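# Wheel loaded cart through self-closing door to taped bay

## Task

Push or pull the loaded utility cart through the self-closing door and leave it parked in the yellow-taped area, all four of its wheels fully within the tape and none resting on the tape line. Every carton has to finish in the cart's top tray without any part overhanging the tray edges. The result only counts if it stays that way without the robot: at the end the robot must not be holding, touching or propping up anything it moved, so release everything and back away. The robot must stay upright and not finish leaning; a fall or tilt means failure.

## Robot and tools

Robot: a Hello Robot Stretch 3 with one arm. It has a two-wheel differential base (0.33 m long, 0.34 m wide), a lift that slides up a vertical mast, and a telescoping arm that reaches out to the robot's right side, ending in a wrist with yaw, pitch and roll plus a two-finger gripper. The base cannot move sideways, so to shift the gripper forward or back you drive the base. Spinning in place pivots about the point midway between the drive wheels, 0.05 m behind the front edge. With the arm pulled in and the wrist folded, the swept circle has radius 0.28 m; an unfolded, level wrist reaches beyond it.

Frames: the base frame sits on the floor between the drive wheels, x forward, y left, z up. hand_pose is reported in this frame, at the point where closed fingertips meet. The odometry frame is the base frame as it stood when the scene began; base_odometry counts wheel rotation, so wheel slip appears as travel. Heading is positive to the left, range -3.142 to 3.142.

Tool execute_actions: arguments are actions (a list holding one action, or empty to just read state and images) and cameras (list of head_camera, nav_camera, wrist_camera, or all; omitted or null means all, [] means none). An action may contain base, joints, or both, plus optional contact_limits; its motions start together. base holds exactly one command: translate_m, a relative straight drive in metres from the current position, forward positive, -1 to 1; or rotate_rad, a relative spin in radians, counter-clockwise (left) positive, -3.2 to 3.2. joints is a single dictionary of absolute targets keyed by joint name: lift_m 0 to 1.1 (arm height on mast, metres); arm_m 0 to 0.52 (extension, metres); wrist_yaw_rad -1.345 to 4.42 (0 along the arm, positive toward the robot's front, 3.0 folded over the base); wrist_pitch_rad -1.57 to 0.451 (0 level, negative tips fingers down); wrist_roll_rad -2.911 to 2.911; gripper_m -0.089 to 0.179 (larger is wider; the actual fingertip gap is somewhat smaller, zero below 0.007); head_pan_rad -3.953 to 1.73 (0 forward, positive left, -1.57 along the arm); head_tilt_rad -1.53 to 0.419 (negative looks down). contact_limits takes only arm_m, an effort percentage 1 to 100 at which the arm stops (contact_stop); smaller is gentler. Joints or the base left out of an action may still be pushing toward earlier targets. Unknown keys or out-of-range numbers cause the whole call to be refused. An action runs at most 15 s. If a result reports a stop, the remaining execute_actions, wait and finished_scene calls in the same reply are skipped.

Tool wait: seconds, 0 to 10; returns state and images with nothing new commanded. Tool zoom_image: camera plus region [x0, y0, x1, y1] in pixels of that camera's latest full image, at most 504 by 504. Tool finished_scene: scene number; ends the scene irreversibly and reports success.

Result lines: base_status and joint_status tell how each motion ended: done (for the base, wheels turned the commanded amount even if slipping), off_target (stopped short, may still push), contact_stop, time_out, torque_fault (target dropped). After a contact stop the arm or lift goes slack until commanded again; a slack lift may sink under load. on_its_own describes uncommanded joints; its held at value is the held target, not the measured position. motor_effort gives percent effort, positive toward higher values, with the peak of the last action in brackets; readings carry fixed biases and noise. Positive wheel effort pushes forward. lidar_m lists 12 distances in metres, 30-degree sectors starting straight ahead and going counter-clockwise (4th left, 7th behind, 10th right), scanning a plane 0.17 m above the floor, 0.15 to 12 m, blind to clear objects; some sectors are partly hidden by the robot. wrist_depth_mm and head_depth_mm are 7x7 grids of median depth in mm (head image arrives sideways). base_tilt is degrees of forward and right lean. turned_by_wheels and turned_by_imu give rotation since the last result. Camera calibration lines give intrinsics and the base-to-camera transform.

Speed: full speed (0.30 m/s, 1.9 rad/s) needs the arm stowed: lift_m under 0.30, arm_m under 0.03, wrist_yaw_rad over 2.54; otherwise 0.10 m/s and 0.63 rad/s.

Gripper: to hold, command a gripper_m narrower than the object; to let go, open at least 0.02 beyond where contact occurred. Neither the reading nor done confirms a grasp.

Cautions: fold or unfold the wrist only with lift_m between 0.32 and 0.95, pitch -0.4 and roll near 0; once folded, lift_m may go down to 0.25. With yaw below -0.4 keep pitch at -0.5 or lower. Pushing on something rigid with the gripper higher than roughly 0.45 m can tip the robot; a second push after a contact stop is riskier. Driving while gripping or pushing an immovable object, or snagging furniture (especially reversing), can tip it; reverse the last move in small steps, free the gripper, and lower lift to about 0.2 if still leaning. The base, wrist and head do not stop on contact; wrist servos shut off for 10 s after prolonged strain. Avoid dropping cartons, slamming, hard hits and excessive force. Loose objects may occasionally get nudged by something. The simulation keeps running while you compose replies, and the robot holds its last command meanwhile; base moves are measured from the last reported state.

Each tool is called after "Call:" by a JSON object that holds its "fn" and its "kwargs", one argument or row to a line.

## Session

Call:
{"fn": "execute_actions", "kwargs": {
  "actions": [
    {"joints":{"head_tilt_rad":-0.6,"lift_m":0.28}}
  ]
}}

Scene clock: 2.20 s.
base_odometry: x=+0.000 y=+0.000 heading=+0.000 (m, m, rad; odometry frame)
turned_by_wheels: +0.000 (rad since the last result)
turned_by_imu: +0.000 (rad since the last result)
base_tilt: forward=+3.4 right=+1.1 (deg)
lidar_m: 1.68 1.68 1.05 0.89 0.88 1.00 0.84 0.84 0.95 1.01 1.01 1.99
head_depth_mm: 1688 1876 2138 2247 1742 1437 1226 / 1625 1802 2025 2228 1751 1438 1223 / 1569 1728 1940 2108 1765 1439 1226 / 1502 1665 1878 2059 1744 1434 1229 / 1450 1609 1795 2017 1746 1427 1221 / 1402 1559 1718 1951 1736 1430 1219 / 1371 1498 1651 1854 1725 1430 1220
base_status: not commanded
joint_positions: lift_m=+0.280 arm_m=-0.001 wrist_yaw_rad=+2.915 wrist_pitch_rad=-0.605 wrist_roll_rad=+0.018 gripper_m=+0.037 head_pan_rad=-0.009 head_tilt_rad=-0.592
joint_status: all done
motor_effort: left_wheel=-1(1) right_wheel=+0(1) lift_m=+25(30) arm_m=+0(1) wrist_yaw_rad=+0(0) wrist_pitch_rad=+6(6) wrist_roll_rad=+0(1) gripper_m=+1(1) head_pan_rad=-1(0) head_tilt_rad=-6(46) (%)
hand_pose: x=+0.0230 y=+0.0478 z=+0.2535 quat_wxyz=(+0.287, +0.700, +0.131, +0.641) (m; base frame)
wrist_depth_mm: 695 823 866 981 - - - / 752 - 834 832 806 789 808 / 718 - 669 672 665 651 650 / 572 555 562 561 563 552 540 / 497 507 - 478 486 471 471 / - - - - - 422 415 / - - - - 363 374 370
pictures: head_camera (sideways: a quarter turn clockwise sets it upright), nav_camera (sideways: a quarter turn counterclockwise sets it upright), wrist_camera
camera_calibration (this result's frames):
head_camera: T_world_to_cam=[[-0.583349, 0.0231022, -0.811893, 1.08588], [0.0550957, 0.998419, -0.0111768, 0.0116605], [0.810351, -0.0512518, -0.5837, 0.70771], [0, 0, 0, 1]] pos_world=[0.05931, -0.000456804, 1.29484]
nav_camera: T_world_to_cam=[[0.542662, 0.0275731, 0.839498, -1.05386], [0.0141438, -0.999619, 0.0236895, 0.0207532], [0.839832, -0.000981764, -0.542846, 0.66569], [0, 0, 0, 1]] pos_world=[0.0125294, 0.050457, 1.24559]
wrist_camera: T_world_to_cam=[[0.97762, -0.20775, -0.0331512, -0.0000335165], [-0.165048, -0.659675, -0.733204, 0.258515], [0.130454, 0.722267, -0.6792, 0.296649], [0, 0, 0, 1]] pos_world=[0.00400097, -0.0437309, 0.391027]
Images, in order (width x height): head_camera 896x504, nav_camera 672x504, wrist_camera 644x364.

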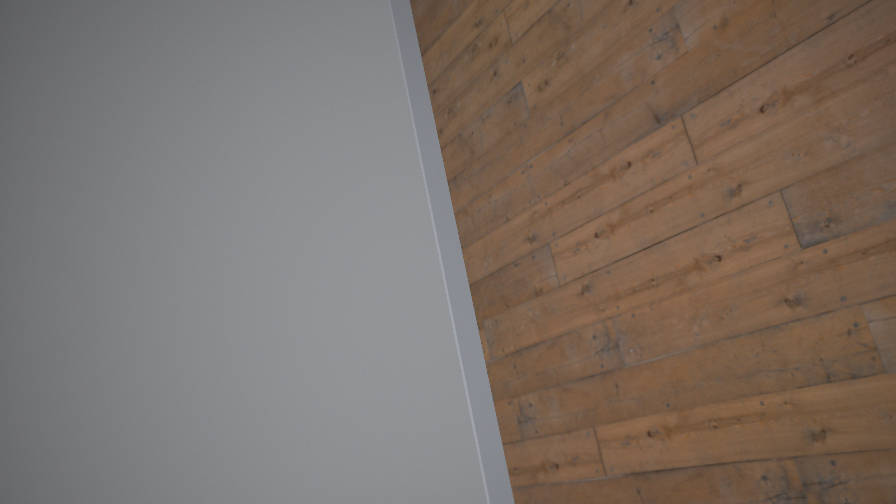

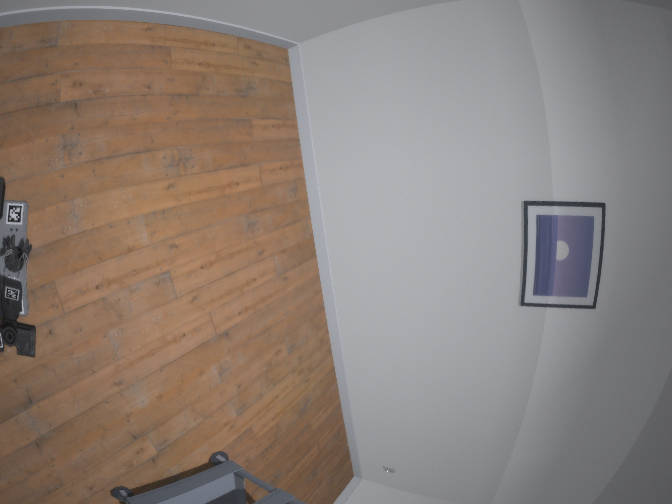

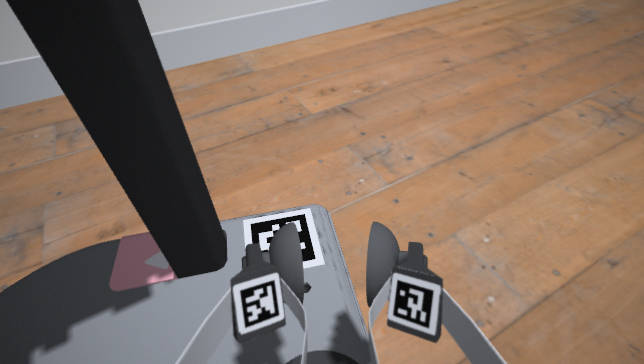

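Call:
{"fn": "execute_actions", "kwargs": {
  "actions": [
    {"base":{"rotate_rad":-1.57},"joints":{"head_pan_rad":0.35,"head_tilt_rad":-0.7}}
  ],
  "cameras": ["head_camera","nav_camera"]
}}

Call:
{"fn": "execute_actions", "kwargs": {
  "actions": [
    {"joints":{"head_pan_rad":-0.2,"head_tilt_rad":-0.6}}
  ],
  "cameras": ["head_camera","nav_camera"]
}}

Scene clock: 7.77 s.
base_odometry: x=+0.000 y=+0.000 heading=-1.570 (m, m, rad; odometry frame)
turned_by_wheels: -1.570 (rad since the last result)
turned_by_imu: -1.568 (rad since the last result)
base_tilt: forward=+3.2 right=+1.1 (deg)
lidar_m: 1.00 1.02 1.96 1.68 1.68 1.03 0.88 0.89 0.98 0.84 0.84 0.97
head_depth_mm: 2394 2632 2430 1973 1605 1366 1174 / 2458 2759 2546 1949 1598 1356 1177 / 2454 1252 1531 1768 1606 1351 1172 / 2482 1289 1417 1371 1513 1352 1169 / 2461 1248 1521 1630 1538 1355 1168 / 1190 1160 1559 1669 1590 1341 1166 / 2441 1220 1508 1814 1580 1341 1169
base_status: done
joint_positions: lift_m=+0.280 arm_m=-0.001 wrist_yaw_rad=+2.915 wrist_pitch_rad=-0.605 wrist_roll_rad=+0.018 gripper_m=+0.037 head_pan_rad=+0.343 head_tilt_rad=-0.692
joint_status: all done
motor_effort: left_wheel=+0(8) right_wheel=-1(6) lift_m=+25(25) arm_m=+0(0) wrist_yaw_rad=+0(0) wrist_pitch_rad=+6(6) wrist_roll_rad=+0(0) gripper_m=+1(1) head_pan_rad=+3(21) head_tilt_rad=-5(20) (%)
hand_pose: x=+0.0230 y=+0.0478 z=+0.2535 quat_wxyz=(+0.287, +0.700, +0.131, +0.641) (m; base frame)
wrist_depth_mm: - - - - - - - / 844 - 835 819 812 785 821 / 688 - 679 668 656 660 657 / 573 555 577 563 568 549 539 / 505 513 - 494 491 472 476 / - - - - - 422 414 / - - - - 368 373 376
pictures: head_camera (sideways: a quarter turn clockwise sets it upright), nav_camera (sideways: a quarter turn counterclockwise sets it upright)
camera_calibration (this result's frames):
head_camera: T_world_to_cam=[[-0.628822, -0.205717, -0.749842, 1.00527], [-0.293947, 0.955693, -0.0156858, 0.0196581], [0.719846, 0.21055, -0.661431, 0.809379], [0, 0, 0, 1]] pos_world=[0.0552868, 0.0175991, 1.28945]
nav_camera: T_world_to_cam=[[0.57593, 0.240239, 0.781403, -0.978324], [0.360199, -0.932633, 0.0212506, 0.0218204], [0.733867, 0.269222, -0.623665, 0.771479], [0, 0, 0, 1]] pos_world=[-0.0105764, 0.0476831, 1.24515]
Images, in order (width x height): head_camera 896x504, nav_camera 672x504.

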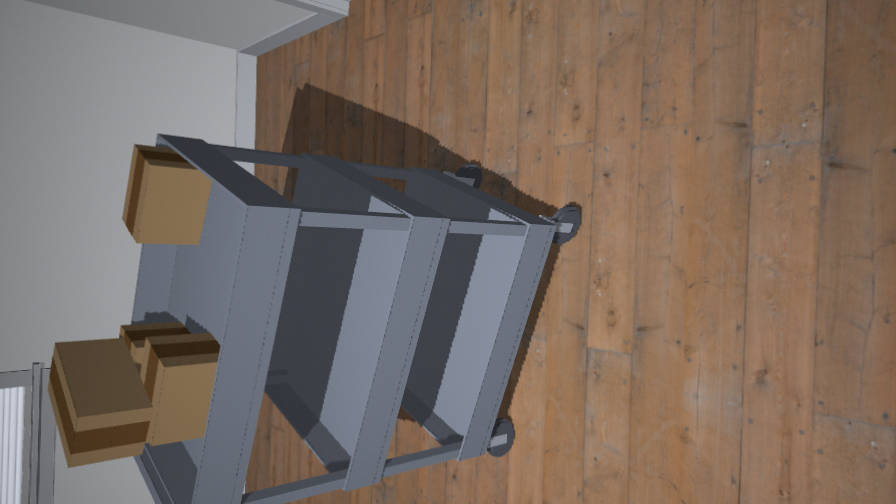

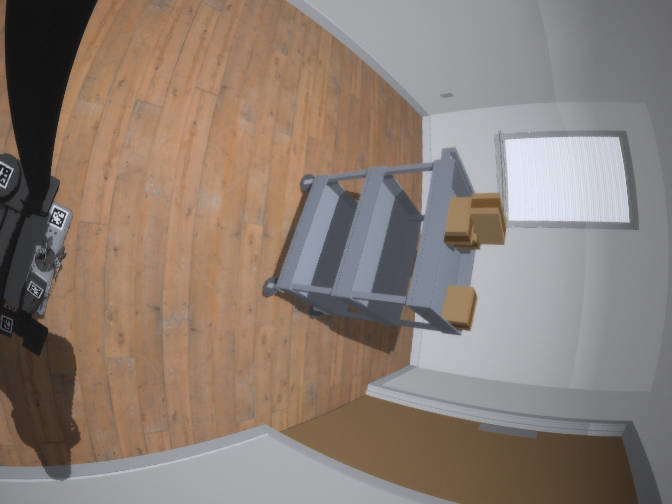

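Scene clock: 8.67 s.
base_odometry: x=+0.000 y=+0.000 heading=-1.570 (m, m, rad; odometry frame)
turned_by_wheels: +0.000 (rad since the last result)
turned_by_imu: +0.000 (rad since the last result)
base_tilt: forward=+3.3 right=+1.0 (deg)
lidar_m: 1.01 1.02 1.96 1.68 1.68 1.04 0.89 0.89 0.98 0.84 0.84 0.97
head_depth_mm: 957 1020 1099 1184 1291 1368 1223 / 1075 1168 1257 1384 1514 1425 1221 / 1338 1474 1593 1717 1654 1425 1219 / 1568 1740 1948 2064 1736 1421 1224 / 1865 2081 2339 2150 1709 1420 1212 / 2180 2552 2800 2183 1727 1416 1211 / 2409 2668 2817 1999 1566 1402 1212
base_status: not commanded
joint_positions: lift_m=+0.280 arm_m=-0.001 wrist_yaw_rad=+2.915 wrist_pitch_rad=-0.605 wrist_roll_rad=+0.018 gripper_m=+0.037 head_pan_rad=-0.193 head_tilt_rad=-0.606
joint_status: all done
motor_effort: left_wheel=+0(0) right_wheel=-1(1) lift_m=+25(24) arm_m=-1(0) wrist_yaw_rad=+0(0) wrist_pitch_rad=+6(6) wrist_roll_rad=+0(0) gripper_m=+0(0) head_pan_rad=-4(27) head_tilt_rad=+5(20) (%)
hand_pose: x=+0.0230 y=+0.0478 z=+0.2535 quat_wxyz=(+0.287, +0.700, +0.131, +0.641) (m; base frame)
wrist_depth_mm: - - - - - - - / 856 - 833 818 822 807 782 / 693 - 673 678 661 667 646 / 583 553 557 566 561 550 544 / 495 508 - 490 492 480 466 / - - - - - 416 412 / - - - - 366 375 374
pictures: head_camera (sideways: a quarter turn clockwise sets it upright), nav_camera (sideways: a quarter turn counterclockwise sets it upright)
camera_calibration (this result's frames):
head_camera: T_world_to_cam=[[-0.580546, 0.131387, -0.803557, 1.07499], [0.236261, 0.971618, -0.011825, 0.011399], [0.779197, -0.196714, -0.59511, 0.722745], [0, 0, 0, 1]] pos_world=[0.0582294, -0.0101419, 1.29407]
nav_camera: T_world_to_cam=[[0.55018, -0.0742121, 0.831742, -1.04379], [-0.168237, -0.98547, 0.0233569, 0.0222992], [0.817923, -0.15278, -0.554671, 0.681208], [0, 0, 0, 1]] pos_world=[0.0208494, 0.0485884, 1.24549]
Images, in order (width x height): head_camera 896x504, nav_camera 672x504.

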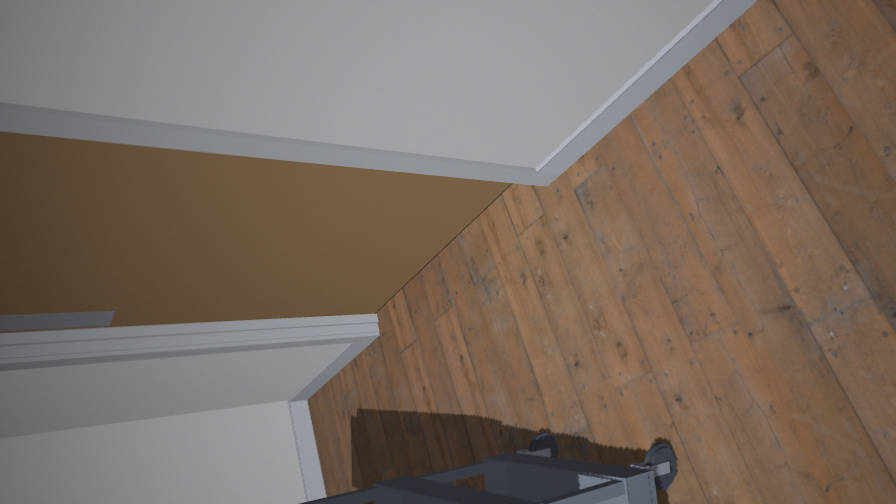

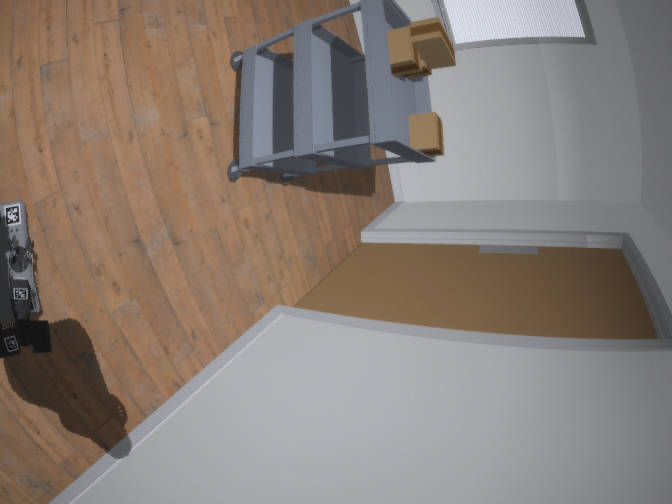

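Call:
{"fn": "execute_actions", "kwargs": {
  "actions": [
    {"base":{"rotate_rad":-0.135}}
  ],
  "cameras": []
}}

Call:
{"fn": "execute_actions", "kwargs": {
  "actions": [
    {"base":{"translate_m":1.0}}
  ],
  "cameras": []
}}

Call:
{"fn": "execute_actions", "kwargs": {
  "actions": [
    {"base":{"translate_m":0.29}}
  ],
  "cameras": []
}}

Call:
{"fn": "execute_actions", "kwargs": {
  "actions": [
    {"base":{"rotate_rad":3.03}}
  ],
  "cameras": []
}}

Call:
{"fn": "execute_actions", "kwargs": {
  "actions": [
    {"joints":{"lift_m":0.40,"wrist_pitch_rad":-0.4,"head_pan_rad":-1.3,"head_tilt_rad":-1.3}}
  ],
  "cameras": []
}}

Call:
{"fn": "execute_actions", "kwargs": {
  "actions": [
    {"joints":{"wrist_yaw_rad":1.4}}
  ],
  "cameras": []
}}

Call:
{"fn": "execute_actions", "kwargs": {
  "actions": [
    {"joints":{"wrist_pitch_rad":0,"wrist_roll_rad":1.57,"gripper_m":0.179,"wrist_yaw_rad":1.1}}
  ]
}}

Scene clock: 23.53 s.
base_odometry: x=+0.000 y=+0.000 heading=-1.705 (m, m, rad; odometry frame)
turned_by_wheels: -0.135 (rad since the last result)
turned_by_imu: -0.135 (rad since the last result)
base_tilt: forward=+3.1 right=+1.1 (deg)
lidar_m: 1.33 1.00 1.29 1.70 1.68 1.13 0.90 0.89 0.96 0.85 0.84 0.90
head_depth_mm: 844 912 989 1078 1182 1304 1213 / 932 1015 1103 1216 1347 1400 1215 / 1037 1131 1255 1403 1576 1415 1207 / 1258 1387 1553 1757 1708 1422 1223 / 1455 1638 1882 2056 1713 1416 1207 / 1718 1940 2263 2157 1706 1414 1214 / 1908 2244 2560 2180 1718 1409 1206
base_status: done
joint_positions: lift_m=+0.280 arm_m=-0.001 wrist_yaw_rad=+2.915 wrist_pitch_rad=-0.605 wrist_roll_rad=+0.018 gripper_m=+0.037 head_pan_rad=-0.193 head_tilt_rad=-0.606
joint_status: not commanded
motor_effort: left_wheel=+0(5) right_wheel=-1(7) lift_m=+24(25) arm_m=+0(1) wrist_yaw_rad=+0(0) wrist_pitch_rad=+6(6) wrist_roll_rad=+0(0) gripper_m=+0(1) head_pan_rad=-3(3) head_tilt_rad=+4(5) (%)
hand_pose: x=+0.0230 y=+0.0478 z=+0.2535 quat_wxyz=(+0.287, +0.700, +0.131, +0.641) (m; base frame)
wrist_depth_mm: - - - - - - - / 851 - 836 790 830 798 778 / 698 - 668 650 668 662 657 / 567 556 562 561 559 564 531 / 507 505 - 486 484 475 474 / - - - - - 418 411 / - - - - 370 371 372
pictures: none
No camera images: the call's "cameras" was empty. Leave "cameras" out to get every camera's image.

Scene clock: 28.57 s.
base_odometry: x=-0.134 y=-0.991 heading=-1.705 (m, m, rad; odometry frame)
turned_by_wheels: +0.000 (rad since the last result)
turned_by_imu: +0.001 (rad since the last result)
base_tilt: forward=+3.2 right=+1.0 (deg)
lidar_m: 0.83 0.53 0.37 0.35 2.08 2.23 1.81 1.23 0.57 0.45 0.45 0.56
head_depth_mm: 510 548 592 644 709 786 782 / 562 607 664 730 819 917 1052 / 625 681 753 841 958 1106 1194 / 706 778 875 996 1156 1340 1215 / 805 911 1037 1219 1472 1420 1213 / 948 1082 1263 1448 1656 1418 1207 / 1034 1173 1427 1855 1705 1414 1205
base_status: done
joint_positions: lift_m=+0.280 arm_m=-0.001 wrist_yaw_rad=+2.915 wrist_pitch_rad=-0.605 wrist_roll_rad=+0.018 gripper_m=+0.037 head_pan_rad=-0.193 head_tilt_rad=-0.605
joint_status: not commanded
motor_effort: left_wheel=+0(6) right_wheel=-2(4) lift_m=+24(25) arm_m=-1(1) wrist_yaw_rad=+0(0) wrist_pitch_rad=+6(6) wrist_roll_rad=+0(0) gripper_m=+0(0) head_pan_rad=-2(2) head_tilt_rad=+4(4) (%)
hand_pose: x=+0.0230 y=+0.0478 z=+0.2534 quat_wxyz=(+0.287, +0.700, +0.131, +0.641) (m; base frame)
wrist_depth_mm: - - 655 654 644 473 - / 873 - 417 443 480 561 805 / 699 - 639 639 669 609 645 / 575 554 542 554 551 546 545 / 490 510 - 481 497 468 464 / - - - - - 414 416 / - - - - 369 378 366
pictures: none
No camera images: the call's "cameras" was empty. Leave "cameras" out to get every camera's image.

Scene clock: 31.37 s.
base_odometry: x=-0.172 y=-1.278 heading=-1.705 (m, m, rad; odometry frame)
turned_by_wheels: +0.000 (rad since the last result)
turned_by_imu: +0.000 (rad since the last result)
base_tilt: forward=+3.2 right=+1.0 (deg)
lidar_m: 0.65 1.70 0.39 0.37 0.38 2.36 2.08 0.91 0.43 0.33 0.40 0.44
head_depth_mm: 390 420 454 495 543 604 678 / 430 464 508 559 624 705 807 / 477 524 577 643 731 843 995 / 539 597 670 763 881 1051 1187 / 618 696 798 934 1118 1350 1216 / 721 828 968 1118 1335 1425 1209 / 790 872 1020 1352 1634 1420 1210
base_status: done
joint_positions: lift_m=+0.280 arm_m=-0.001 wrist_yaw_rad=+2.915 wrist_pitch_rad=-0.605 wrist_roll_rad=+0.018 gripper_m=+0.037 head_pan_rad=-0.193 head_tilt_rad=-0.605
joint_status: not commanded
motor_effort: left_wheel=+0(6) right_wheel=-1(4) lift_m=+24(25) arm_m=-1(0) wrist_yaw_rad=+0(0) wrist_pitch_rad=+7(6) wrist_roll_rad=+0(0) gripper_m=+1(0) head_pan_rad=-2(3) head_tilt_rad=+4(4) (%)
hand_pose: x=+0.0230 y=+0.0478 z=+0.2534 quat_wxyz=(+0.287, +0.700, +0.131, +0.641) (m; base frame)
wrist_depth_mm: - 672 670 632 - - - / 386 - 420 458 833 814 797 / 403 - 646 651 658 658 642 / 459 556 562 545 549 559 543 / 474 498 - 489 501 470 474 / - - - - - 426 417 / - - - - 367 375 374
pictures: none
No camera images: the call's "cameras" was empty. Leave "cameras" out to get every camera's image.

Scene clock: 34.47 s.
base_odometry: x=-0.172 y=-1.278 heading=+1.325 (m, m, rad; odometry frame)
turned_by_wheels: +3.030 (rad since the last result)
turned_by_imu: +3.029 (rad since the last result)
base_tilt: forward=+3.1 right=+1.1 (deg)
lidar_m: 2.15 1.48 0.49 0.33 0.33 0.41 0.56 1.15 1.76 0.37 0.37 0.44
head_depth_mm: 2035 2191 2419 2186 1739 705 755 / 2208 2409 2613 2182 1720 1425 1173 / 2376 2603 2824 2179 1710 1421 1214 / 2458 2764 2877 2202 1726 1423 1217 / 2253 2495 2683 2179 1728 1423 1212 / 2092 2319 2515 2151 1727 1428 1207 / 1917 2079 2262 2158 1717 1423 1218
base_status: done
joint_positions: lift_m=+0.280 arm_m=-0.001 wrist_yaw_rad=+2.915 wrist_pitch_rad=-0.605 wrist_roll_rad=+0.018 gripper_m=+0.037 head_pan_rad=-0.193 head_tilt_rad=-0.605
joint_status: not commanded
motor_effort: left_wheel=-2(7) right_wheel=+0(9) lift_m=+25(25) arm_m=-1(1) wrist_yaw_rad=+0(0) wrist_pitch_rad=+6(6) wrist_roll_rad=+0(0) gripper_m=+0(0) head_pan_rad=-3(3) head_tilt_rad=+4(4) (%)
hand_pose: x=+0.0230 y=+0.0478 z=+0.2534 quat_wxyz=(+0.287, +0.700, +0.131, +0.641) (m; base frame)
wrist_depth_mm: - 330 392 492 677 914 - / 350 - 427 550 721 829 783 / 378 - 458 591 663 651 661 / 406 469 516 552 552 554 537 / 435 497 - 495 494 475 481 / - - - - - 423 418 / - - - - 371 370 374
pictures: none
No camera images: the call's "cameras" was empty. Leave "cameras" out to get every camera's image.

Scene clock: 36.40 s.
base_odometry: x=-0.172 y=-1.278 heading=+1.325 (m, m, rad; odometry frame)
turned_by_wheels: +0.000 (rad since the last result)
turned_by_imu: +0.000 (rad since the last result)
base_tilt: forward=+3.2 right=+1.0 (deg)
lidar_m: 2.16 1.48 0.49 0.33 0.33 0.42 0.55 1.15 1.76 0.37 0.37 0.44
head_depth_mm: 1556 1470 1406 1324 1260 1201 981 / 448 524 1390 1316 1248 1207 - / 448 527 872 1307 - - - / 574 530 870 1181 - - - / 577 534 871 1276 1232 1170 1129 / 573 538 868 1280 1232 1174 1127 / 568 544 867 1279 1231 1176 1119
base_status: not commanded
joint_positions: lift_m=+0.400 arm_m=-0.001 wrist_yaw_rad=+2.915 wrist_pitch_rad=-0.417 wrist_roll_rad=+0.018 gripper_m=+0.037 head_pan_rad=-1.293 head_tilt_rad=-1.284
joint_status: all done
motor_effort: left_wheel=-2(2) right_wheel=+1(1) lift_m=+44(46) arm_m=-1(1) wrist_yaw_rad=+0(0) wrist_pitch_rad=+9(9) wrist_roll_rad=+0(0) gripper_m=+0(0) head_pan_rad=-4(32) head_tilt_rad=-10(58) (%)
hand_pose: x=+0.0291 y=+0.0746 z=+0.4125 quat_wxyz=(+0.225, +0.709, +0.066, +0.665) (m; base frame)
wrist_depth_mm: - 315 378 471 621 911 - / - 335 398 512 689 - - / 349 - 426 559 771 - - / 374 - 448 602 835 945 944 / 396 - 484 668 772 757 776 / 421 473 - 656 - 662 644 / 443 526 561 568 547 557 556
pictures: none
No camera images: the call's "cameras" was empty. Leave "cameras" out to get every camera's image.

Scene clock: 38.17 s.
base_odometry: x=-0.172 y=-1.278 heading=+1.325 (m, m, rad; odometry frame)
turned_by_wheels: +0.000 (rad since the last result)
turned_by_imu: +0.000 (rad since the last result)
base_tilt: forward=+3.2 right=+1.0 (deg)
lidar_m: 2.15 1.47 0.49 0.33 0.33 0.41 0.56 1.15 1.75 0.37 0.37 0.44
head_depth_mm: 1553 1473 1392 1325 1258 1213 985 / 447 522 1380 1320 1262 1210 - / 448 525 870 1311 - - - / 573 530 872 1285 - - - / 575 535 871 1284 1237 1176 1122 / 572 539 871 1260 1231 1177 1122 / 566 545 866 1288 1224 1169 1116
base_status: not commanded
joint_positions: lift_m=+0.400 arm_m=-0.001 wrist_yaw_rad=+1.402 wrist_pitch_rad=-0.417 wrist_roll_rad=+0.018 gripper_m=+0.037 head_pan_rad=-1.293 head_tilt_rad=-1.284
joint_status: all done
motor_effort: left_wheel=-1(2) right_wheel=+1(1) lift_m=+43(44) arm_m=-1(1) wrist_yaw_rad=-2(4) wrist_pitch_rad=+8(8) wrist_roll_rad=+0(0) gripper_m=+0(1) head_pan_rad=-3(3) head_tilt_rad=-10(10) (%)
hand_pose: x=+0.1999 y=-0.1821 z=+0.4125 quat_wxyz=(+0.620, +0.561, -0.439, +0.329) (m; base frame)
wrist_depth_mm: - - - - - 219 170 / - - - - - 233 176 / - - - - - - - / 978 970 992 992 892 950 916 / 801 795 781 773 467 508 547 / 648 654 673 651 - 462 461 / 586 575 558 568 459 398 397
pictures: none
No camera images: the call's "cameras" was empty. Leave "cameras" out to get every camera's image.

Scene clock: 40.07 s.
base_odometry: x=-0.172 y=-1.278 heading=+1.325 (m, m, rad; odometry frame)
turned_by_wheels: +0.000 (rad since the last result)
turned_by_imu: +0.000 (rad since the last result)
base_tilt: forward=+3.3 right=+1.1 (deg)
lidar_m: 2.15 1.47 0.49 0.33 0.33 0.41 0.55 1.15 1.75 0.37 0.37 0.44
head_depth_mm: 1556 1479 1394 1325 1262 1208 983 / 447 523 1385 1326 1253 1207 - / 448 524 873 1303 - - - / 573 529 877 1179 - - - / 575 533 869 1276 1240 1180 1128 / 572 538 868 1264 1236 1173 1128 / 570 544 867 1272 1226 1167 1116
base_status: not commanded
joint_positions: lift_m=+0.400 arm_m=-0.001 wrist_yaw_rad=+1.102 wrist_pitch_rad=-0.021 wrist_roll_rad=+1.567 gripper_m=+0.179 head_pan_rad=-1.293 head_tilt_rad=-1.284
joint_status: all done
motor_effort: left_wheel=-2(2) right_wheel=+1(1) lift_m=+43(43) arm_m=-1(1) wrist_yaw_rad=-1(2) wrist_pitch_rad=+10(8) wrist_roll_rad=+1(3) gripper_m=+1(95) head_pan_rad=-3(4) head_tilt_rad=-11(10) (%)
hand_pose: x=+0.2067 y=-0.2597 z=+0.5087 quat_wxyz=(+0.007, +0.523, -0.852, -0.008) (m; base frame)
wrist_depth_mm: 343 - - 133 133 545 440 / 343 - - 157 157 899 426 / 343 - - 190 208 905 403 / 329 - - 243 - 881 381 / - - - 328 - 799 332 / - - - - - 954 - / - - - - - 932 -
pictures: head_camera (sideways: a quarter turn clockwise sets it upright), nav_camera (sideways: a quarter turn counterclockwise sets it upright), wrist_camera
camera_calibration (this result's frames):
head_camera: T_world_to_cam=[[-0.248359, 0.935102, -0.252789, 0.355444], [0.968292, 0.24693, -0.0378944, 0.0408503], [0.0269862, -0.254185, -0.966779, 1.21049], [0, 0, 0, 1]] pos_world=[0.0160562, -0.034775, 1.26168]
nav_camera: T_world_to_cam=[[0.292867, -0.907771, 0.300303, -0.349829], [-0.952014, -0.306035, 0.00334326, 0.053148], [0.0888682, -0.286871, -0.953838, 1.20464], [0, 0, 0, 1]] pos_world=[0.0459974, 0.0442759, 1.2539]
wrist_camera: T_world_to_cam=[[0.0087533, -0.00862422, -0.999924, 0.508693], [0.32131, 0.946959, -0.00535466, 0.21958], [0.946933, -0.321239, 0.0110601, -0.122768], [0, 0, 0, 1]] pos_world=[0.0412466, -0.242984, 0.511188]
Images, in order (width x height): head_camera 896x504, nav_camera 672x504, wrist_camera 644x364.

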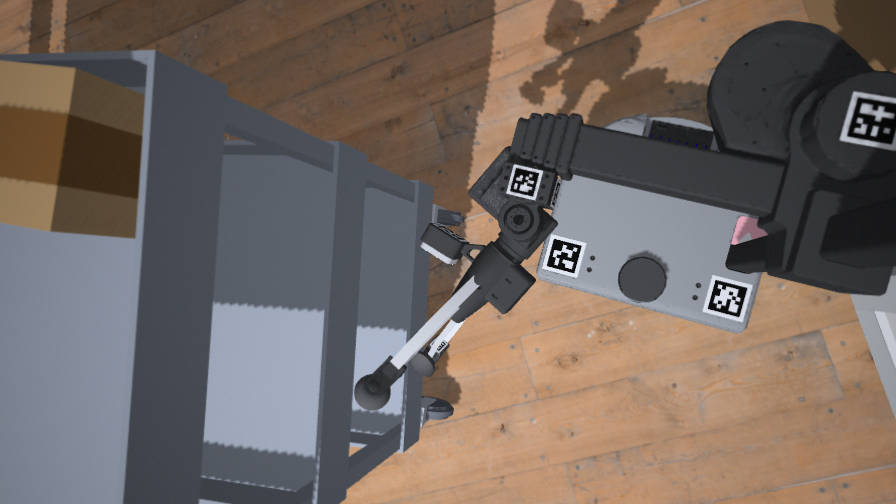

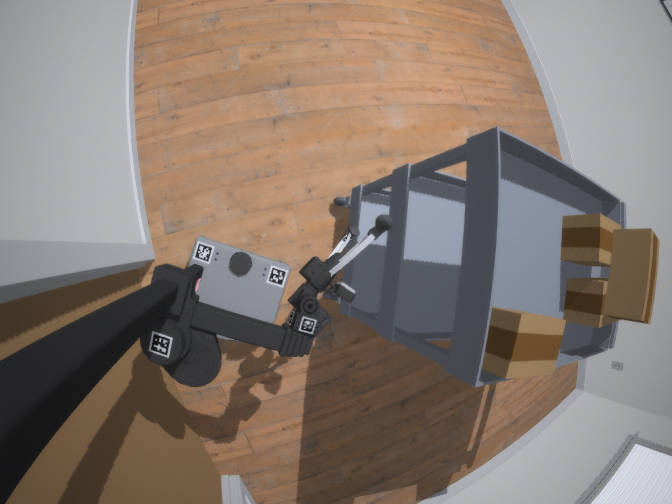

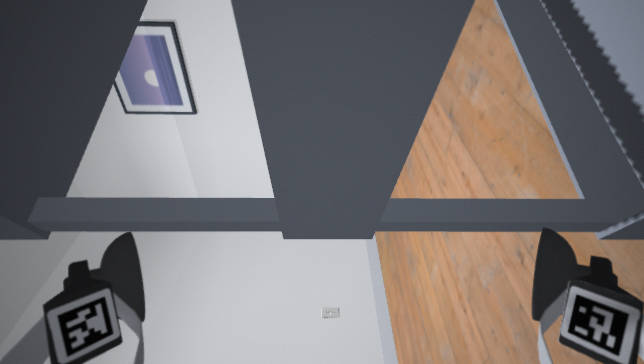

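Call:
{"fn": "execute_actions", "kwargs": {
  "actions": [
    {"joints":{"wrist_yaw_rad":0.8,"arm_m":0.065,"lift_m":0.406}}
  ],
  "cameras": ["head_camera"]
}}

Call:
{"fn": "execute_actions", "kwargs": {
  "actions": [
    {"joints":{"gripper_m":0.045}}
  ],
  "cameras": ["head_camera","wrist_camera"]
}}

Call:
{"fn": "execute_actions", "kwargs": {
  "actions": [
    {"base":{"translate_m":-0.2},"joints":{"wrist_yaw_rad":0.95,"arm_m":0.03}}
  ],
  "cameras": ["nav_camera","wrist_camera"]
}}

Scene clock: 46.17 s.
base_odometry: x=-0.172 y=-1.278 heading=+1.325 (m, m, rad; odometry frame)
turned_by_wheels: +0.000 (rad since the last result)
turned_by_imu: -0.001 (rad since the last result)
base_tilt: forward=+3.2 right=+0.9 (deg)
lidar_m: 2.15 1.47 0.49 0.33 0.33 0.42 0.55 1.15 1.75 0.37 0.37 0.44
head_depth_mm: 1569 1462 1400 1337 1264 1210 975 / 448 524 1382 1330 1254 1206 - / 447 526 870 1285 - - - / 574 529 875 1285 1273 - - / 574 534 863 1275 1242 1179 1135 / 572 538 871 1277 1231 1181 1122 / 568 544 868 1279 1227 1175 1117
base_status: not commanded
joint_positions: lift_m=+0.406 arm_m=+0.065 wrist_yaw_rad=+0.801 wrist_pitch_rad=-0.020 wrist_roll_rad=+1.568 gripper_m=+0.179 head_pan_rad=-1.293 head_tilt_rad=-1.284
joint_status: all done
motor_effort: left_wheel=-2(3) right_wheel=+1(1) lift_m=+44(46) arm_m=+3(3) wrist_yaw_rad=-1(1) wrist_pitch_rad=+10(10) wrist_roll_rad=+1(1) gripper_m=+1(1) head_pan_rad=-3(3) head_tilt_rad=-11(10) (%)
hand_pose: x=+0.1623 y=-0.3877 z=+0.5149 quat_wxyz=(+0.006, +0.390, -0.921, -0.009) (m; base frame)
wrist_depth_mm: 333 403 47 47 47 47 47 / 334 432 52 52 52 52 52 / 336 462 58 58 58 59 59 / 339 492 66 67 67 67 68 / 332 - 80 78 78 79 391 / 313 - 101 93 94 94 389 / - - - 117 118 451 -
pictures: head_camera (sideways: a quarter turn clockwise sets it upright)
camera_calibration (this result's frames):
head_camera: T_world_to_cam=[[-0.248285, 0.93513, -0.252757, 0.355402], [0.968312, 0.246852, -0.0378953, 0.0408514], [0.0269566, -0.254157, -0.966787, 1.2105], [0, 0, 0, 1]] pos_world=[0.016053, -0.0347746, 1.26167]
Images, in order (width x height): head_camera 896x504.

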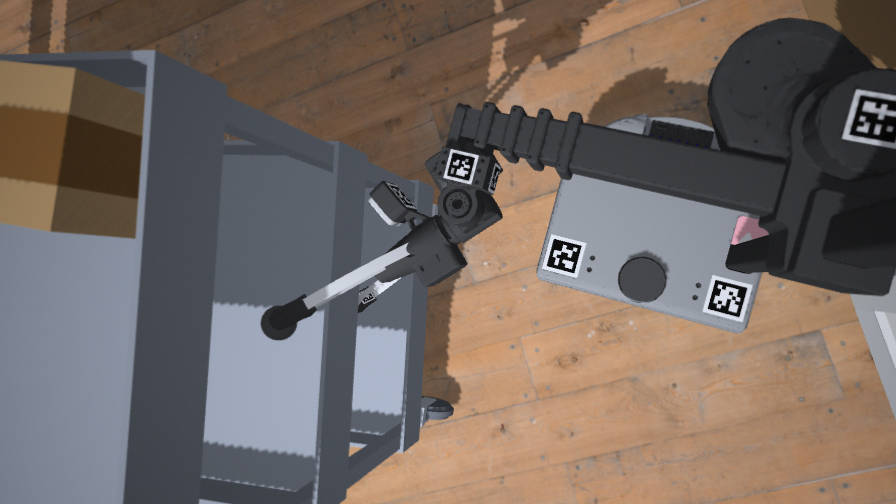

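Scene clock: 48.03 s.
base_odometry: x=-0.172 y=-1.278 heading=+1.325 (m, m, rad; odometry frame)
turned_by_wheels: +0.000 (rad since the last result)
turned_by_imu: +0.000 (rad since the last result)
base_tilt: forward=+3.2 right=+1.0 (deg)
lidar_m: 2.16 1.47 0.49 0.33 0.33 0.42 0.55 1.15 1.75 0.37 0.37 0.44
head_depth_mm: 1543 1479 1395 1321 1266 1205 974 / 448 529 1376 1330 1250 1200 - / 447 531 871 1286 - - - / 573 536 873 1285 1269 - - / 576 540 877 1281 1240 1178 1132 / 571 544 869 1278 1225 1179 1130 / 568 549 864 1286 1224 1166 1118
base_status: not commanded
joint_positions: lift_m=+0.406 arm_m=+0.065 wrist_yaw_rad=+0.809 wrist_pitch_rad=-0.052 wrist_roll_rad=+1.579 gripper_m=+0.047 head_pan_rad=-1.293 head_tilt_rad=-1.284
joint_status: all done
motor_effort: left_wheel=-3(1) right_wheel=+3(4) lift_m=+43(44) arm_m=+2(3) wrist_yaw_rad=-9(12) wrist_pitch_rad=+26(30) wrist_roll_rad=-4(4) gripper_m=-33(100) head_pan_rad=-3(3) head_tilt_rad=-10(10) (%)
hand_pose: x=+0.1629 y=-0.3854 z=+0.5066 quat_wxyz=(+0.007, +0.393, -0.919, -0.026) (m; base frame)
wrist_depth_mm: 356 50 50 51 51 52 53 / 357 56 56 57 57 58 59 / 354 438 63 64 65 66 69 / 354 466 72 73 74 76 386 / 355 - 84 85 87 89 420 / 358 - 100 103 106 107 408 / 347 - 134 129 134 965 375
pictures: head_camera (sideways: a quarter turn clockwise sets it upright), wrist_camera
camera_calibration (this result's frames):
head_camera: T_world_to_cam=[[-0.248191, 0.935193, -0.252618, 0.35522], [0.968338, 0.24675, -0.0378994, 0.0408565], [0.0268903, -0.254026, -0.966823, 1.21055], [0, 0, 0, 1]] pos_world=[0.0160476, -0.0347701, 1.26167]
wrist_camera: T_world_to_cam=[[-0.00917308, 0.0193719, -0.99977, 0.519535], [0.581251, 0.813657, 0.0104326, 0.250954], [0.813672, -0.581022, -0.0187237, -0.184969], [0, 0, 0, 1]] pos_world=[0.00940229, -0.321726, 0.513334]
Images, in order (width x height): head_camera 896x504, wrist_camera 644x364.

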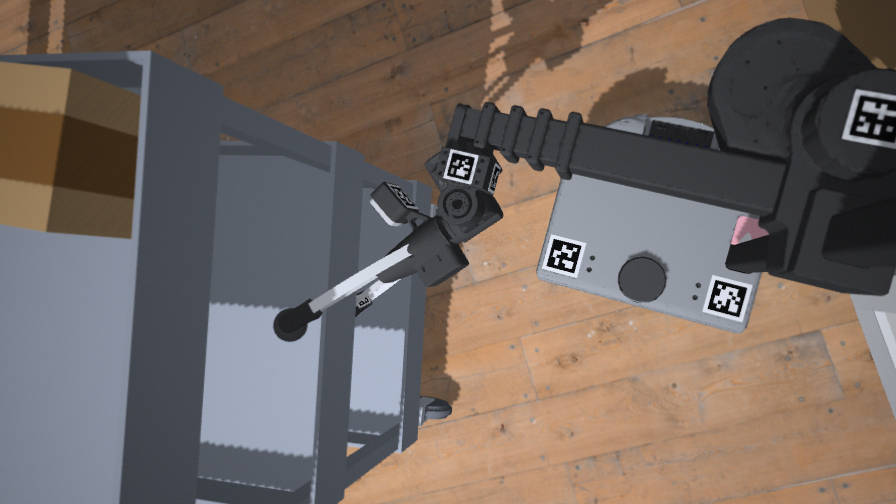

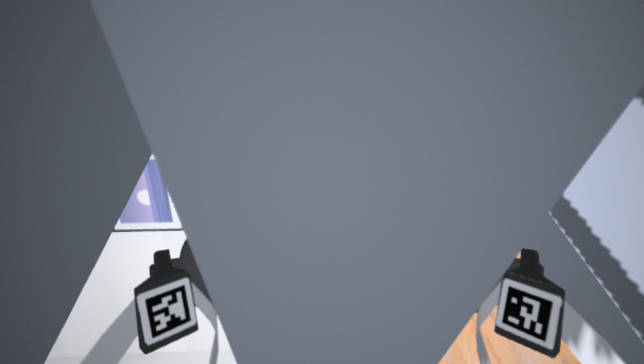

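Scene clock: 51.00 s.
base_odometry: x=-0.221 y=-1.472 heading=+1.325 (m, m, rad; odometry frame)
turned_by_wheels: +0.000 (rad since the last result)
turned_by_imu: -0.001 (rad since the last result)
base_tilt: forward=+3.3 right=+0.9 (deg)
lidar_m: 2.32 1.02 0.34 0.31 0.30 0.31 0.41 0.80 1.58 0.36 0.35 0.37
head_depth_mm: 1577 1472 1394 1327 1264 1211 740 / 1549 1455 1388 1310 1260 1202 - / 447 546 922 1327 - - - / 444 522 871 1178 - - - / 569 528 867 1278 1246 1179 1128 / 571 524 854 1170 1238 1175 1111 / 568 521 853 1155 1226 1169 1120
base_status: done
joint_positions: lift_m=+0.406 arm_m=+0.030 wrist_yaw_rad=+0.931 wrist_pitch_rad=-0.053 wrist_roll_rad=+1.563 gripper_m=+0.049 head_pan_rad=-1.294 head_tilt_rad=-1.287
joint_status: all done
on_its_own: wrist_yaw_rad is at rest, and its effort (+21) is outside its rest range (-12 to +12)
motor_effort: left_wheel=-2(9) right_wheel=-2(11) lift_m=+43(44) arm_m=-6(17) wrist_yaw_rad=+21(66) wrist_pitch_rad=+26(27) wrist_roll_rad=+3(4) gripper_m=-25(32) head_pan_rad=-2(3) head_tilt_rad=-9(9) (%)
hand_pose: x=+0.1829 y=-0.3274 z=+0.5066 quat_wxyz=(+0.016, +0.449, -0.893, -0.022) (m; base frame)
wrist_depth_mm: 355 541 79 79 80 81 407 / 354 537 85 86 88 89 419 / 355 545 94 94 96 99 420 / 356 542 106 105 106 511 422 / 356 - 119 117 119 510 419 / 355 - 130 132 135 - 415 / 362 - - 152 160 903 382
pictures: nav_camera (sideways: a quarter turn counterclockwise sets it upright), wrist_camera
camera_calibration (this result's frames):
nav_camera: T_world_to_cam=[[0.291624, -0.909076, 0.29755, -0.346237], [-0.952509, -0.304494, 0.00324772, 0.0532754], [0.0876497, -0.284366, -0.954701, 1.20576], [0, 0, 0, 1]] pos_world=[0.0460316, 0.0443441, 1.25399]
wrist_camera: T_world_to_cam=[[-0.0209954, 0.00576274, -0.999763, 0.516261], [0.477499, 0.878618, -0.00496318, 0.240131], [0.878382, -0.47749, -0.0211986, -0.144143], [0, 0, 0, 1]] pos_world=[0.0227894, -0.282785, 0.514274]
Images, in order (width x height): nav_camera 672x504, wrist_camera 644x364.

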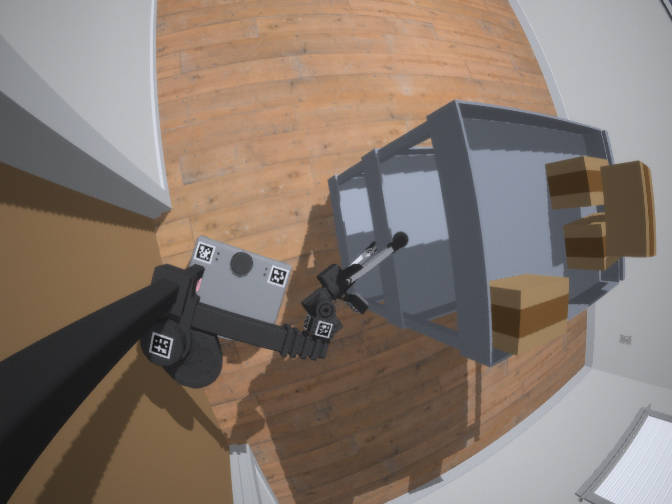

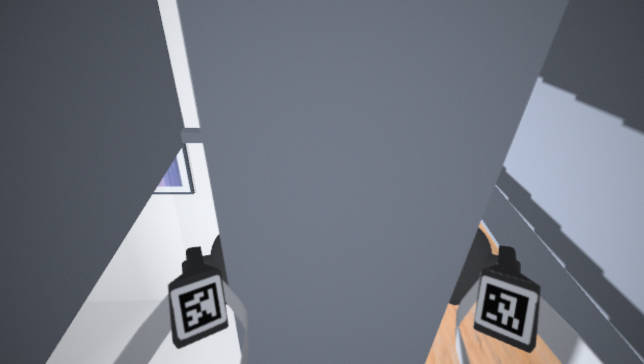

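Call:
{"fn": "execute_actions", "kwargs": {
  "actions": [
    {"base":{"translate_m":-0.2},"joints":{"lift_m":0.399,"arm_m":0.0}}
  ],
  "cameras": []
}}

Call:
{"fn": "execute_actions", "kwargs": {
  "actions": [
    {"base":{"rotate_rad":-0.5},"joints":{"wrist_yaw_rad":1.3,"head_pan_rad":-0.8}}
  ],
  "cameras": ["nav_camera"]
}}

Call:
{"fn": "execute_actions", "kwargs": {
  "actions": [
    {"base":{"rotate_rad":-0.5},"joints":{"wrist_yaw_rad":1.65,"head_pan_rad":0}}
  ],
  "cameras": ["nav_camera","wrist_camera"]
}}

Scene clock: 58.23 s.
base_odometry: x=-0.270 y=-1.666 heading=+1.325 (m, m, rad; odometry frame)
turned_by_wheels: +0.000 (rad since the last result)
turned_by_imu: +0.000 (rad since the last result)
base_tilt: forward=+3.2 right=+1.0 (deg)
lidar_m: 2.51 0.49 0.31 0.23 0.23 0.24 0.34 0.61 1.41 0.35 0.31 0.31
head_depth_mm: 1570 1470 1398 1322 1263 1206 613 / 1560 1467 1385 1321 1243 1212 - / 500 630 1380 1322 - - - / 442 523 869 1178 - - - / 437 500 859 1177 1242 1181 897 / 561 538 850 1132 1237 1178 983 / 567 535 833 826 1224 1178 1060
base_status: done
joint_positions: lift_m=+0.399 arm_m=+0.000 wrist_yaw_rad=+0.973 wrist_pitch_rad=-0.037 wrist_roll_rad=+1.570 gripper_m=+0.049 head_pan_rad=-1.295 head_tilt_rad=-1.287
joint_status: all done
on_its_own: wrist_yaw_rad is at rest, and its effort (-25) is outside its rest range (-12 to +12)
motor_effort: left_wheel=+1(19) right_wheel=-8(39) lift_m=+30(39) arm_m=+0(12) wrist_yaw_rad=-25(32) wrist_pitch_rad=+18(27) wrist_roll_rad=+0(3) gripper_m=-22(25) head_pan_rad=-1(3) head_tilt_rad=-8(8) (%)
hand_pose: x=+0.1895 y=-0.2886 z=+0.5041 quat_wxyz=(+0.009, +0.467, -0.884, -0.016) (m; base frame)
wrist_depth_mm: 356 525 97 98 99 512 415 / 358 531 103 103 104 546 420 / 353 532 109 109 110 575 421 / 354 526 117 117 118 575 419 / 352 535 125 125 126 585 419 / 349 - 133 134 136 514 423 / 361 - 148 145 147 905 402
pictures: none
No camera images: the call's "cameras" was empty. Leave "cameras" out to get every camera's image.

Scene clock: 60.03 s.
base_odometry: x=-0.270 y=-1.666 heading=+0.826 (m, m, rad; odometry frame)
turned_by_wheels: -0.500 (rad since the last result)
turned_by_imu: -0.495 (rad since the last result)
base_tilt: forward=+3.3 right=+1.0 (deg)
lidar_m: 0.24 2.48 0.44 0.32 0.26 0.26 0.28 0.44 0.61 1.42 0.28 0.24
head_depth_mm: 1561 1481 1398 1319 1256 1205 804 / 461 553 1392 1320 1277 1187 910 / 436 497 868 1321 - - - / 442 502 851 1177 1251 - - / 558 539 518 1111 1239 - - / 568 538 508 818 1217 1176 1101 / 565 535 507 799 1219 1168 1093
base_status: done
joint_positions: lift_m=+0.399 arm_m=+0.000 wrist_yaw_rad=+1.320 wrist_pitch_rad=-0.037 wrist_roll_rad=+1.582 gripper_m=+0.049 head_pan_rad=-0.807 head_tilt_rad=-1.287
joint_status: all done
on_its_own: wrist_yaw_rad is at rest, and its effort (-20) is outside its rest range (-12 to +12)
motor_effort: left_wheel=+3(11) right_wheel=-8(24) lift_m=+30(30) arm_m=+2(7) wrist_yaw_rad=-20(61) wrist_pitch_rad=+18(18) wrist_roll_rad=-6(6) gripper_m=-23(24) head_pan_rad=+3(25) head_tilt_rad=-9(8) (%)
hand_pose: x=+0.2258 y=-0.2082 z=+0.5041 quat_wxyz=(+0.007, +0.613, -0.790, -0.018) (m; base frame)
wrist_depth_mm: 361 - 120 121 122 811 405 / 357 533 123 123 125 623 423 / 355 534 125 126 127 611 421 / 356 532 128 128 130 626 425 / 355 527 131 131 133 588 424 / 351 474 133 134 135 543 417 / 351 458 137 137 138 919 408
pictures: nav_camera (sideways: a quarter turn counterclockwise sets it upright)
camera_calibration (this result's frames):
nav_camera: T_world_to_cam=[[0.683626, -0.666517, 0.29734, -0.348355], [-0.698809, -0.715301, 0.00324045, 0.0517373], [0.210528, -0.209999, -0.954766, 1.2051], [0, 0, 0, 1]] pos_world=[0.0205923, 0.0578928, 1.254]
Images, in order (width x height): nav_camera 672x504.

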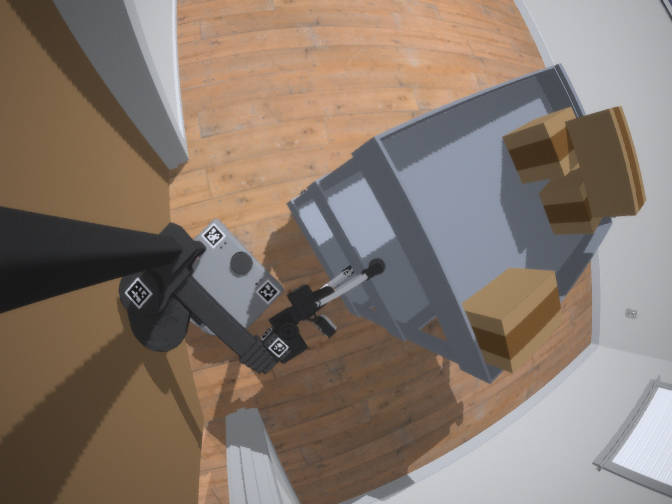

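Scene clock: 61.77 s.
base_odometry: x=-0.270 y=-1.666 heading=+0.326 (m, m, rad; odometry frame)
turned_by_wheels: -0.500 (rad since the last result)
turned_by_imu: -0.494 (rad since the last result)
base_tilt: forward=+3.3 right=+1.0 (deg)
lidar_m: 0.16 0.16 2.46 0.44 0.32 0.27 0.27 0.31 0.52 0.61 0.36 0.19
head_depth_mm: 439 434 489 1307 1263 1204 1153 / 580 534 519 849 1258 - 1139 / 578 546 517 822 1259 - 1029 / 576 543 514 802 1244 - 940 / 561 538 512 496 1225 - - / 543 538 509 489 1231 1191 - / 560 535 506 492 1221 1183 -
base_status: done
joint_positions: lift_m=+0.399 arm_m=+0.000 wrist_yaw_rad=+1.680 wrist_pitch_rad=-0.038 wrist_roll_rad=+1.582 gripper_m=+0.049 head_pan_rad=-0.007 head_tilt_rad=-1.287
joint_status: wrist_yaw_rad off_target (ended at +1.680, target +1.650); the others done
on_its_own: wrist_yaw_rad is at rest, and its effort (-31) is outside its rest range (-12 to +12)
motor_effort: left_wheel=+3(7) right_wheel=-9(27) lift_m=+30(30) arm_m=+2(4) wrist_yaw_rad=-31(56) wrist_pitch_rad=+19(19) wrist_roll_rad=-5(6) gripper_m=-24(23) head_pan_rad=+3(31) head_tilt_rad=-8(8) (%)
hand_pose: x=+0.2322 y=-0.1171 z=+0.5037 quat_wxyz=(+0.011, +0.744, -0.668, -0.017) (m; base frame)
wrist_depth_mm: - - 142 142 144 850 370 / 355 - 141 142 143 586 419 / 359 535 140 141 142 612 419 / 354 530 138 140 141 611 421 / 350 527 137 137 139 580 423 / 351 505 136 137 138 538 424 / 353 454 135 136 137 615 408
pictures: nav_camera (sideways: a quarter turn counterclockwise sets it upright), wrist_camera
camera_calibration (this result's frames):
nav_camera: T_world_to_cam=[[0.954413, 0.0261285, 0.297342, -0.35001], [0.0263573, -0.999647, 0.00324053, 0.0473137], [0.297322, 0.00474434, -0.954765, 1.20457], [0, 0, 0, 1]] pos_world=[-0.0253376, 0.0507274, 1.254]
wrist_camera: T_world_to_cam=[[-0.00722394, 0.010065, -0.999923, 0.510576], [-0.247577, 0.968799, 0.0115403, 0.202426], [0.968841, 0.247642, -0.00450668, -0.0316899], [0, 0, 0, 1]] pos_world=[0.084507, -0.193402, 0.508058]
Images, in order (width x height): nav_camera 672x504, wrist_camera 644x364.

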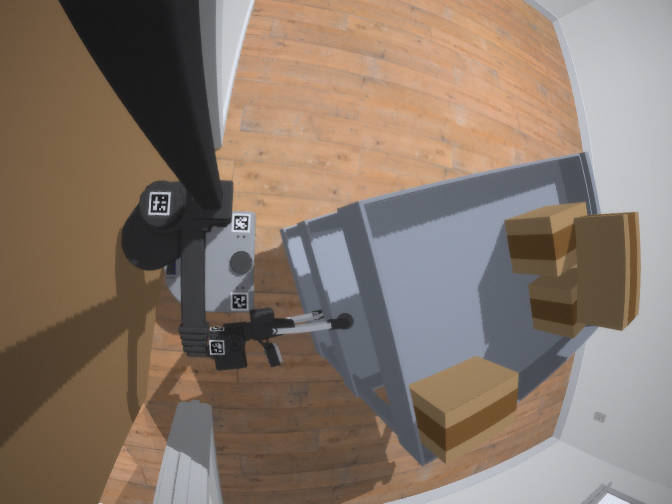

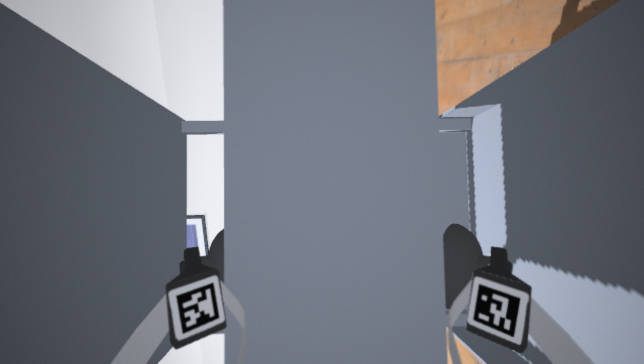

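Call:
{"fn": "execute_actions", "kwargs": {
  "actions": [
    {"base":{"translate_m":-0.65},"joints":{"head_pan_rad":-1.57}}
  ],
  "cameras": ["nav_camera"]
}}

Call:
{"fn": "execute_actions", "kwargs": {
  "actions": [
    {"base":{"translate_m":-0.55},"joints":{"head_pan_rad":1.2,"head_tilt_rad":-1.1}}
  ],
  "cameras": ["nav_camera"]
}}

Scene clock: 72.07 s.
base_odometry: x=-0.885 y=-1.875 heading=+0.326 (m, m, rad; odometry frame)
turned_by_wheels: +0.000 (rad since the last result)
turned_by_imu: -0.002 (rad since the last result)
base_tilt: forward=+3.3 right=+1.1 (deg)
lidar_m: 0.18 0.18 0.26 0.21 0.21 0.24 0.37 1.80 1.38 1.34 0.32 0.20
head_depth_mm: 1537 1478 1395 1323 1260 1224 529 / 1526 1469 1389 1323 1262 - - / 1522 1473 1382 1323 - - - / 1512 1461 1383 1319 - - 798 / 1507 1449 1368 1316 1220 1182 910 / 1499 1442 1366 1291 1106 1058 1071 / 1261 1279 1331 810 760 730 1063
base_status: done
joint_positions: lift_m=+0.399 arm_m=+0.000 wrist_yaw_rad=+1.678 wrist_pitch_rad=-0.038 wrist_roll_rad=+1.586 gripper_m=+0.049 head_pan_rad=-1.563 head_tilt_rad=-1.287
joint_status: all done
on_its_own: wrist_yaw_rad is held at +1.697, not at your +1.650, by its stall guard, which is not easing now; wrist_yaw_rad is at rest, and its effort (+20) is outside its rest range (-12 to +12)
motor_effort: left_wheel=-1(21) right_wheel=-5(23) lift_m=+30(30) arm_m=+1(1) wrist_yaw_rad=+20(21) wrist_pitch_rad=+19(20) wrist_roll_rad=-7(8) gripper_m=-22(23) head_pan_rad=-3(33) head_tilt_rad=-9(8) (%)
hand_pose: x=+0.2323 y=-0.1175 z=+0.5037 quat_wxyz=(+0.010, +0.744, -0.668, -0.019) (m; base frame)
wrist_depth_mm: 363 - 128 129 130 875 389 / 356 531 129 131 132 613 418 / 356 540 132 132 133 618 422 / 354 533 133 133 135 609 422 / 359 535 134 135 136 581 425 / 348 507 135 137 138 554 424 / 351 456 137 138 140 955 401
pictures: nav_camera (sideways: a quarter turn counterclockwise sets it upright)
camera_calibration (this result's frames):
nav_camera: T_world_to_cam=[[0.0397926, -0.953943, 0.297339, -0.344426], [-0.999167, -0.0406691, 0.0032404, 0.0535696], [0.00900133, -0.29722, -0.954767, 1.20633], [0, 0, 0, 1]] pos_world=[0.056372, 0.032161, 1.254]
Images, in order (width x height): nav_camera 672x504.

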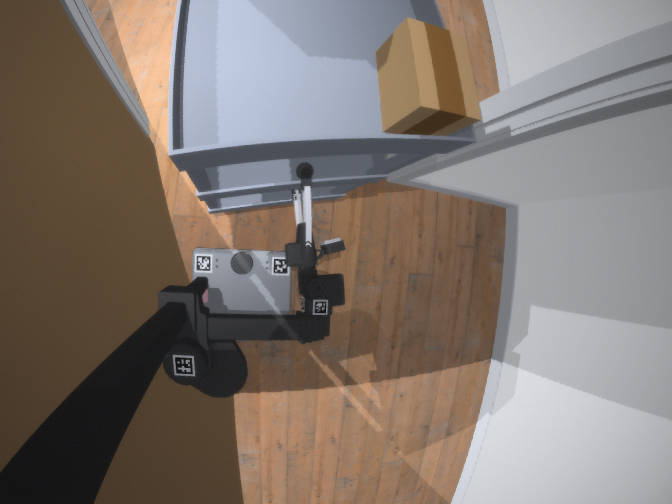

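Scene clock: 78.60 s.
base_odometry: x=-1.406 y=-2.051 heading=+0.326 (m, m, rad; odometry frame)
turned_by_wheels: +0.000 (rad since the last result)
turned_by_imu: -0.002 (rad since the last result)
base_tilt: forward=+3.2 right=+1.1 (deg)
lidar_m: 0.20 0.20 0.19 0.17 1.61 1.21 1.18 1.24 1.36 1.32 0.30 0.21
head_depth_mm: - 337 503 823 484 729 715 / - 308 413 704 571 762 993 / - - 349 538 1039 1155 1112 / - - 311 435 775 1189 1125 / - - 292 363 580 1004 - / - - - 320 468 - - / - - - 301 1270 - -
base_status: done
joint_positions: lift_m=+0.399 arm_m=+0.000 wrist_yaw_rad=+1.678 wrist_pitch_rad=-0.038 wrist_roll_rad=+1.578 gripper_m=+0.049 head_pan_rad=+1.193 head_tilt_rad=-1.100
joint_status: all done
on_its_own: wrist_yaw_rad is held at +1.697, not at your +1.650, by its stall guard, which is not easing now; wrist_yaw_rad is at rest, and its effort (+21) is outside its rest range (-12 to +12)
motor_effort: left_wheel=-1(6) right_wheel=-2(16) lift_m=+30(30) arm_m=+1(1) wrist_yaw_rad=+21(21) wrist_pitch_rad=+19(19) wrist_roll_rad=-4(8) gripper_m=-22(23) head_pan_rad=+2(33) head_tilt_rad=+0(25) (%)
hand_pose: x=+0.2323 y=-0.1176 z=+0.5037 quat_wxyz=(+0.012, +0.744, -0.668, -0.016) (m; base frame)
wrist_depth_mm: 357 627 118 118 119 598 415 / 353 535 121 121 123 622 419 / 359 529 124 124 126 617 421 / 355 533 128 129 130 617 423 / 353 531 132 132 134 581 426 / 350 526 135 136 138 547 419 / 352 474 141 141 142 676 404
pictures: nav_camera (sideways: a quarter turn counterclockwise sets it upright)
camera_calibration (this result's frames):
nav_camera: T_world_to_cam=[[0.294989, 0.831894, 0.470036, -0.570909], [0.940781, -0.338886, 0.00935539, 0.0337733], [0.167071, 0.439441, -0.882598, 1.11163], [0, 0, 0, 1]] pos_world=[-0.0490833, -0.00211579, 1.24916]
Images, in order (width x height): nav_camera 672x504.

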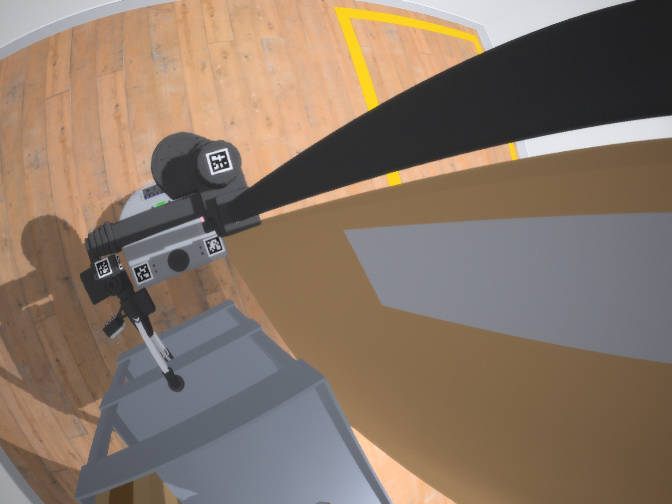

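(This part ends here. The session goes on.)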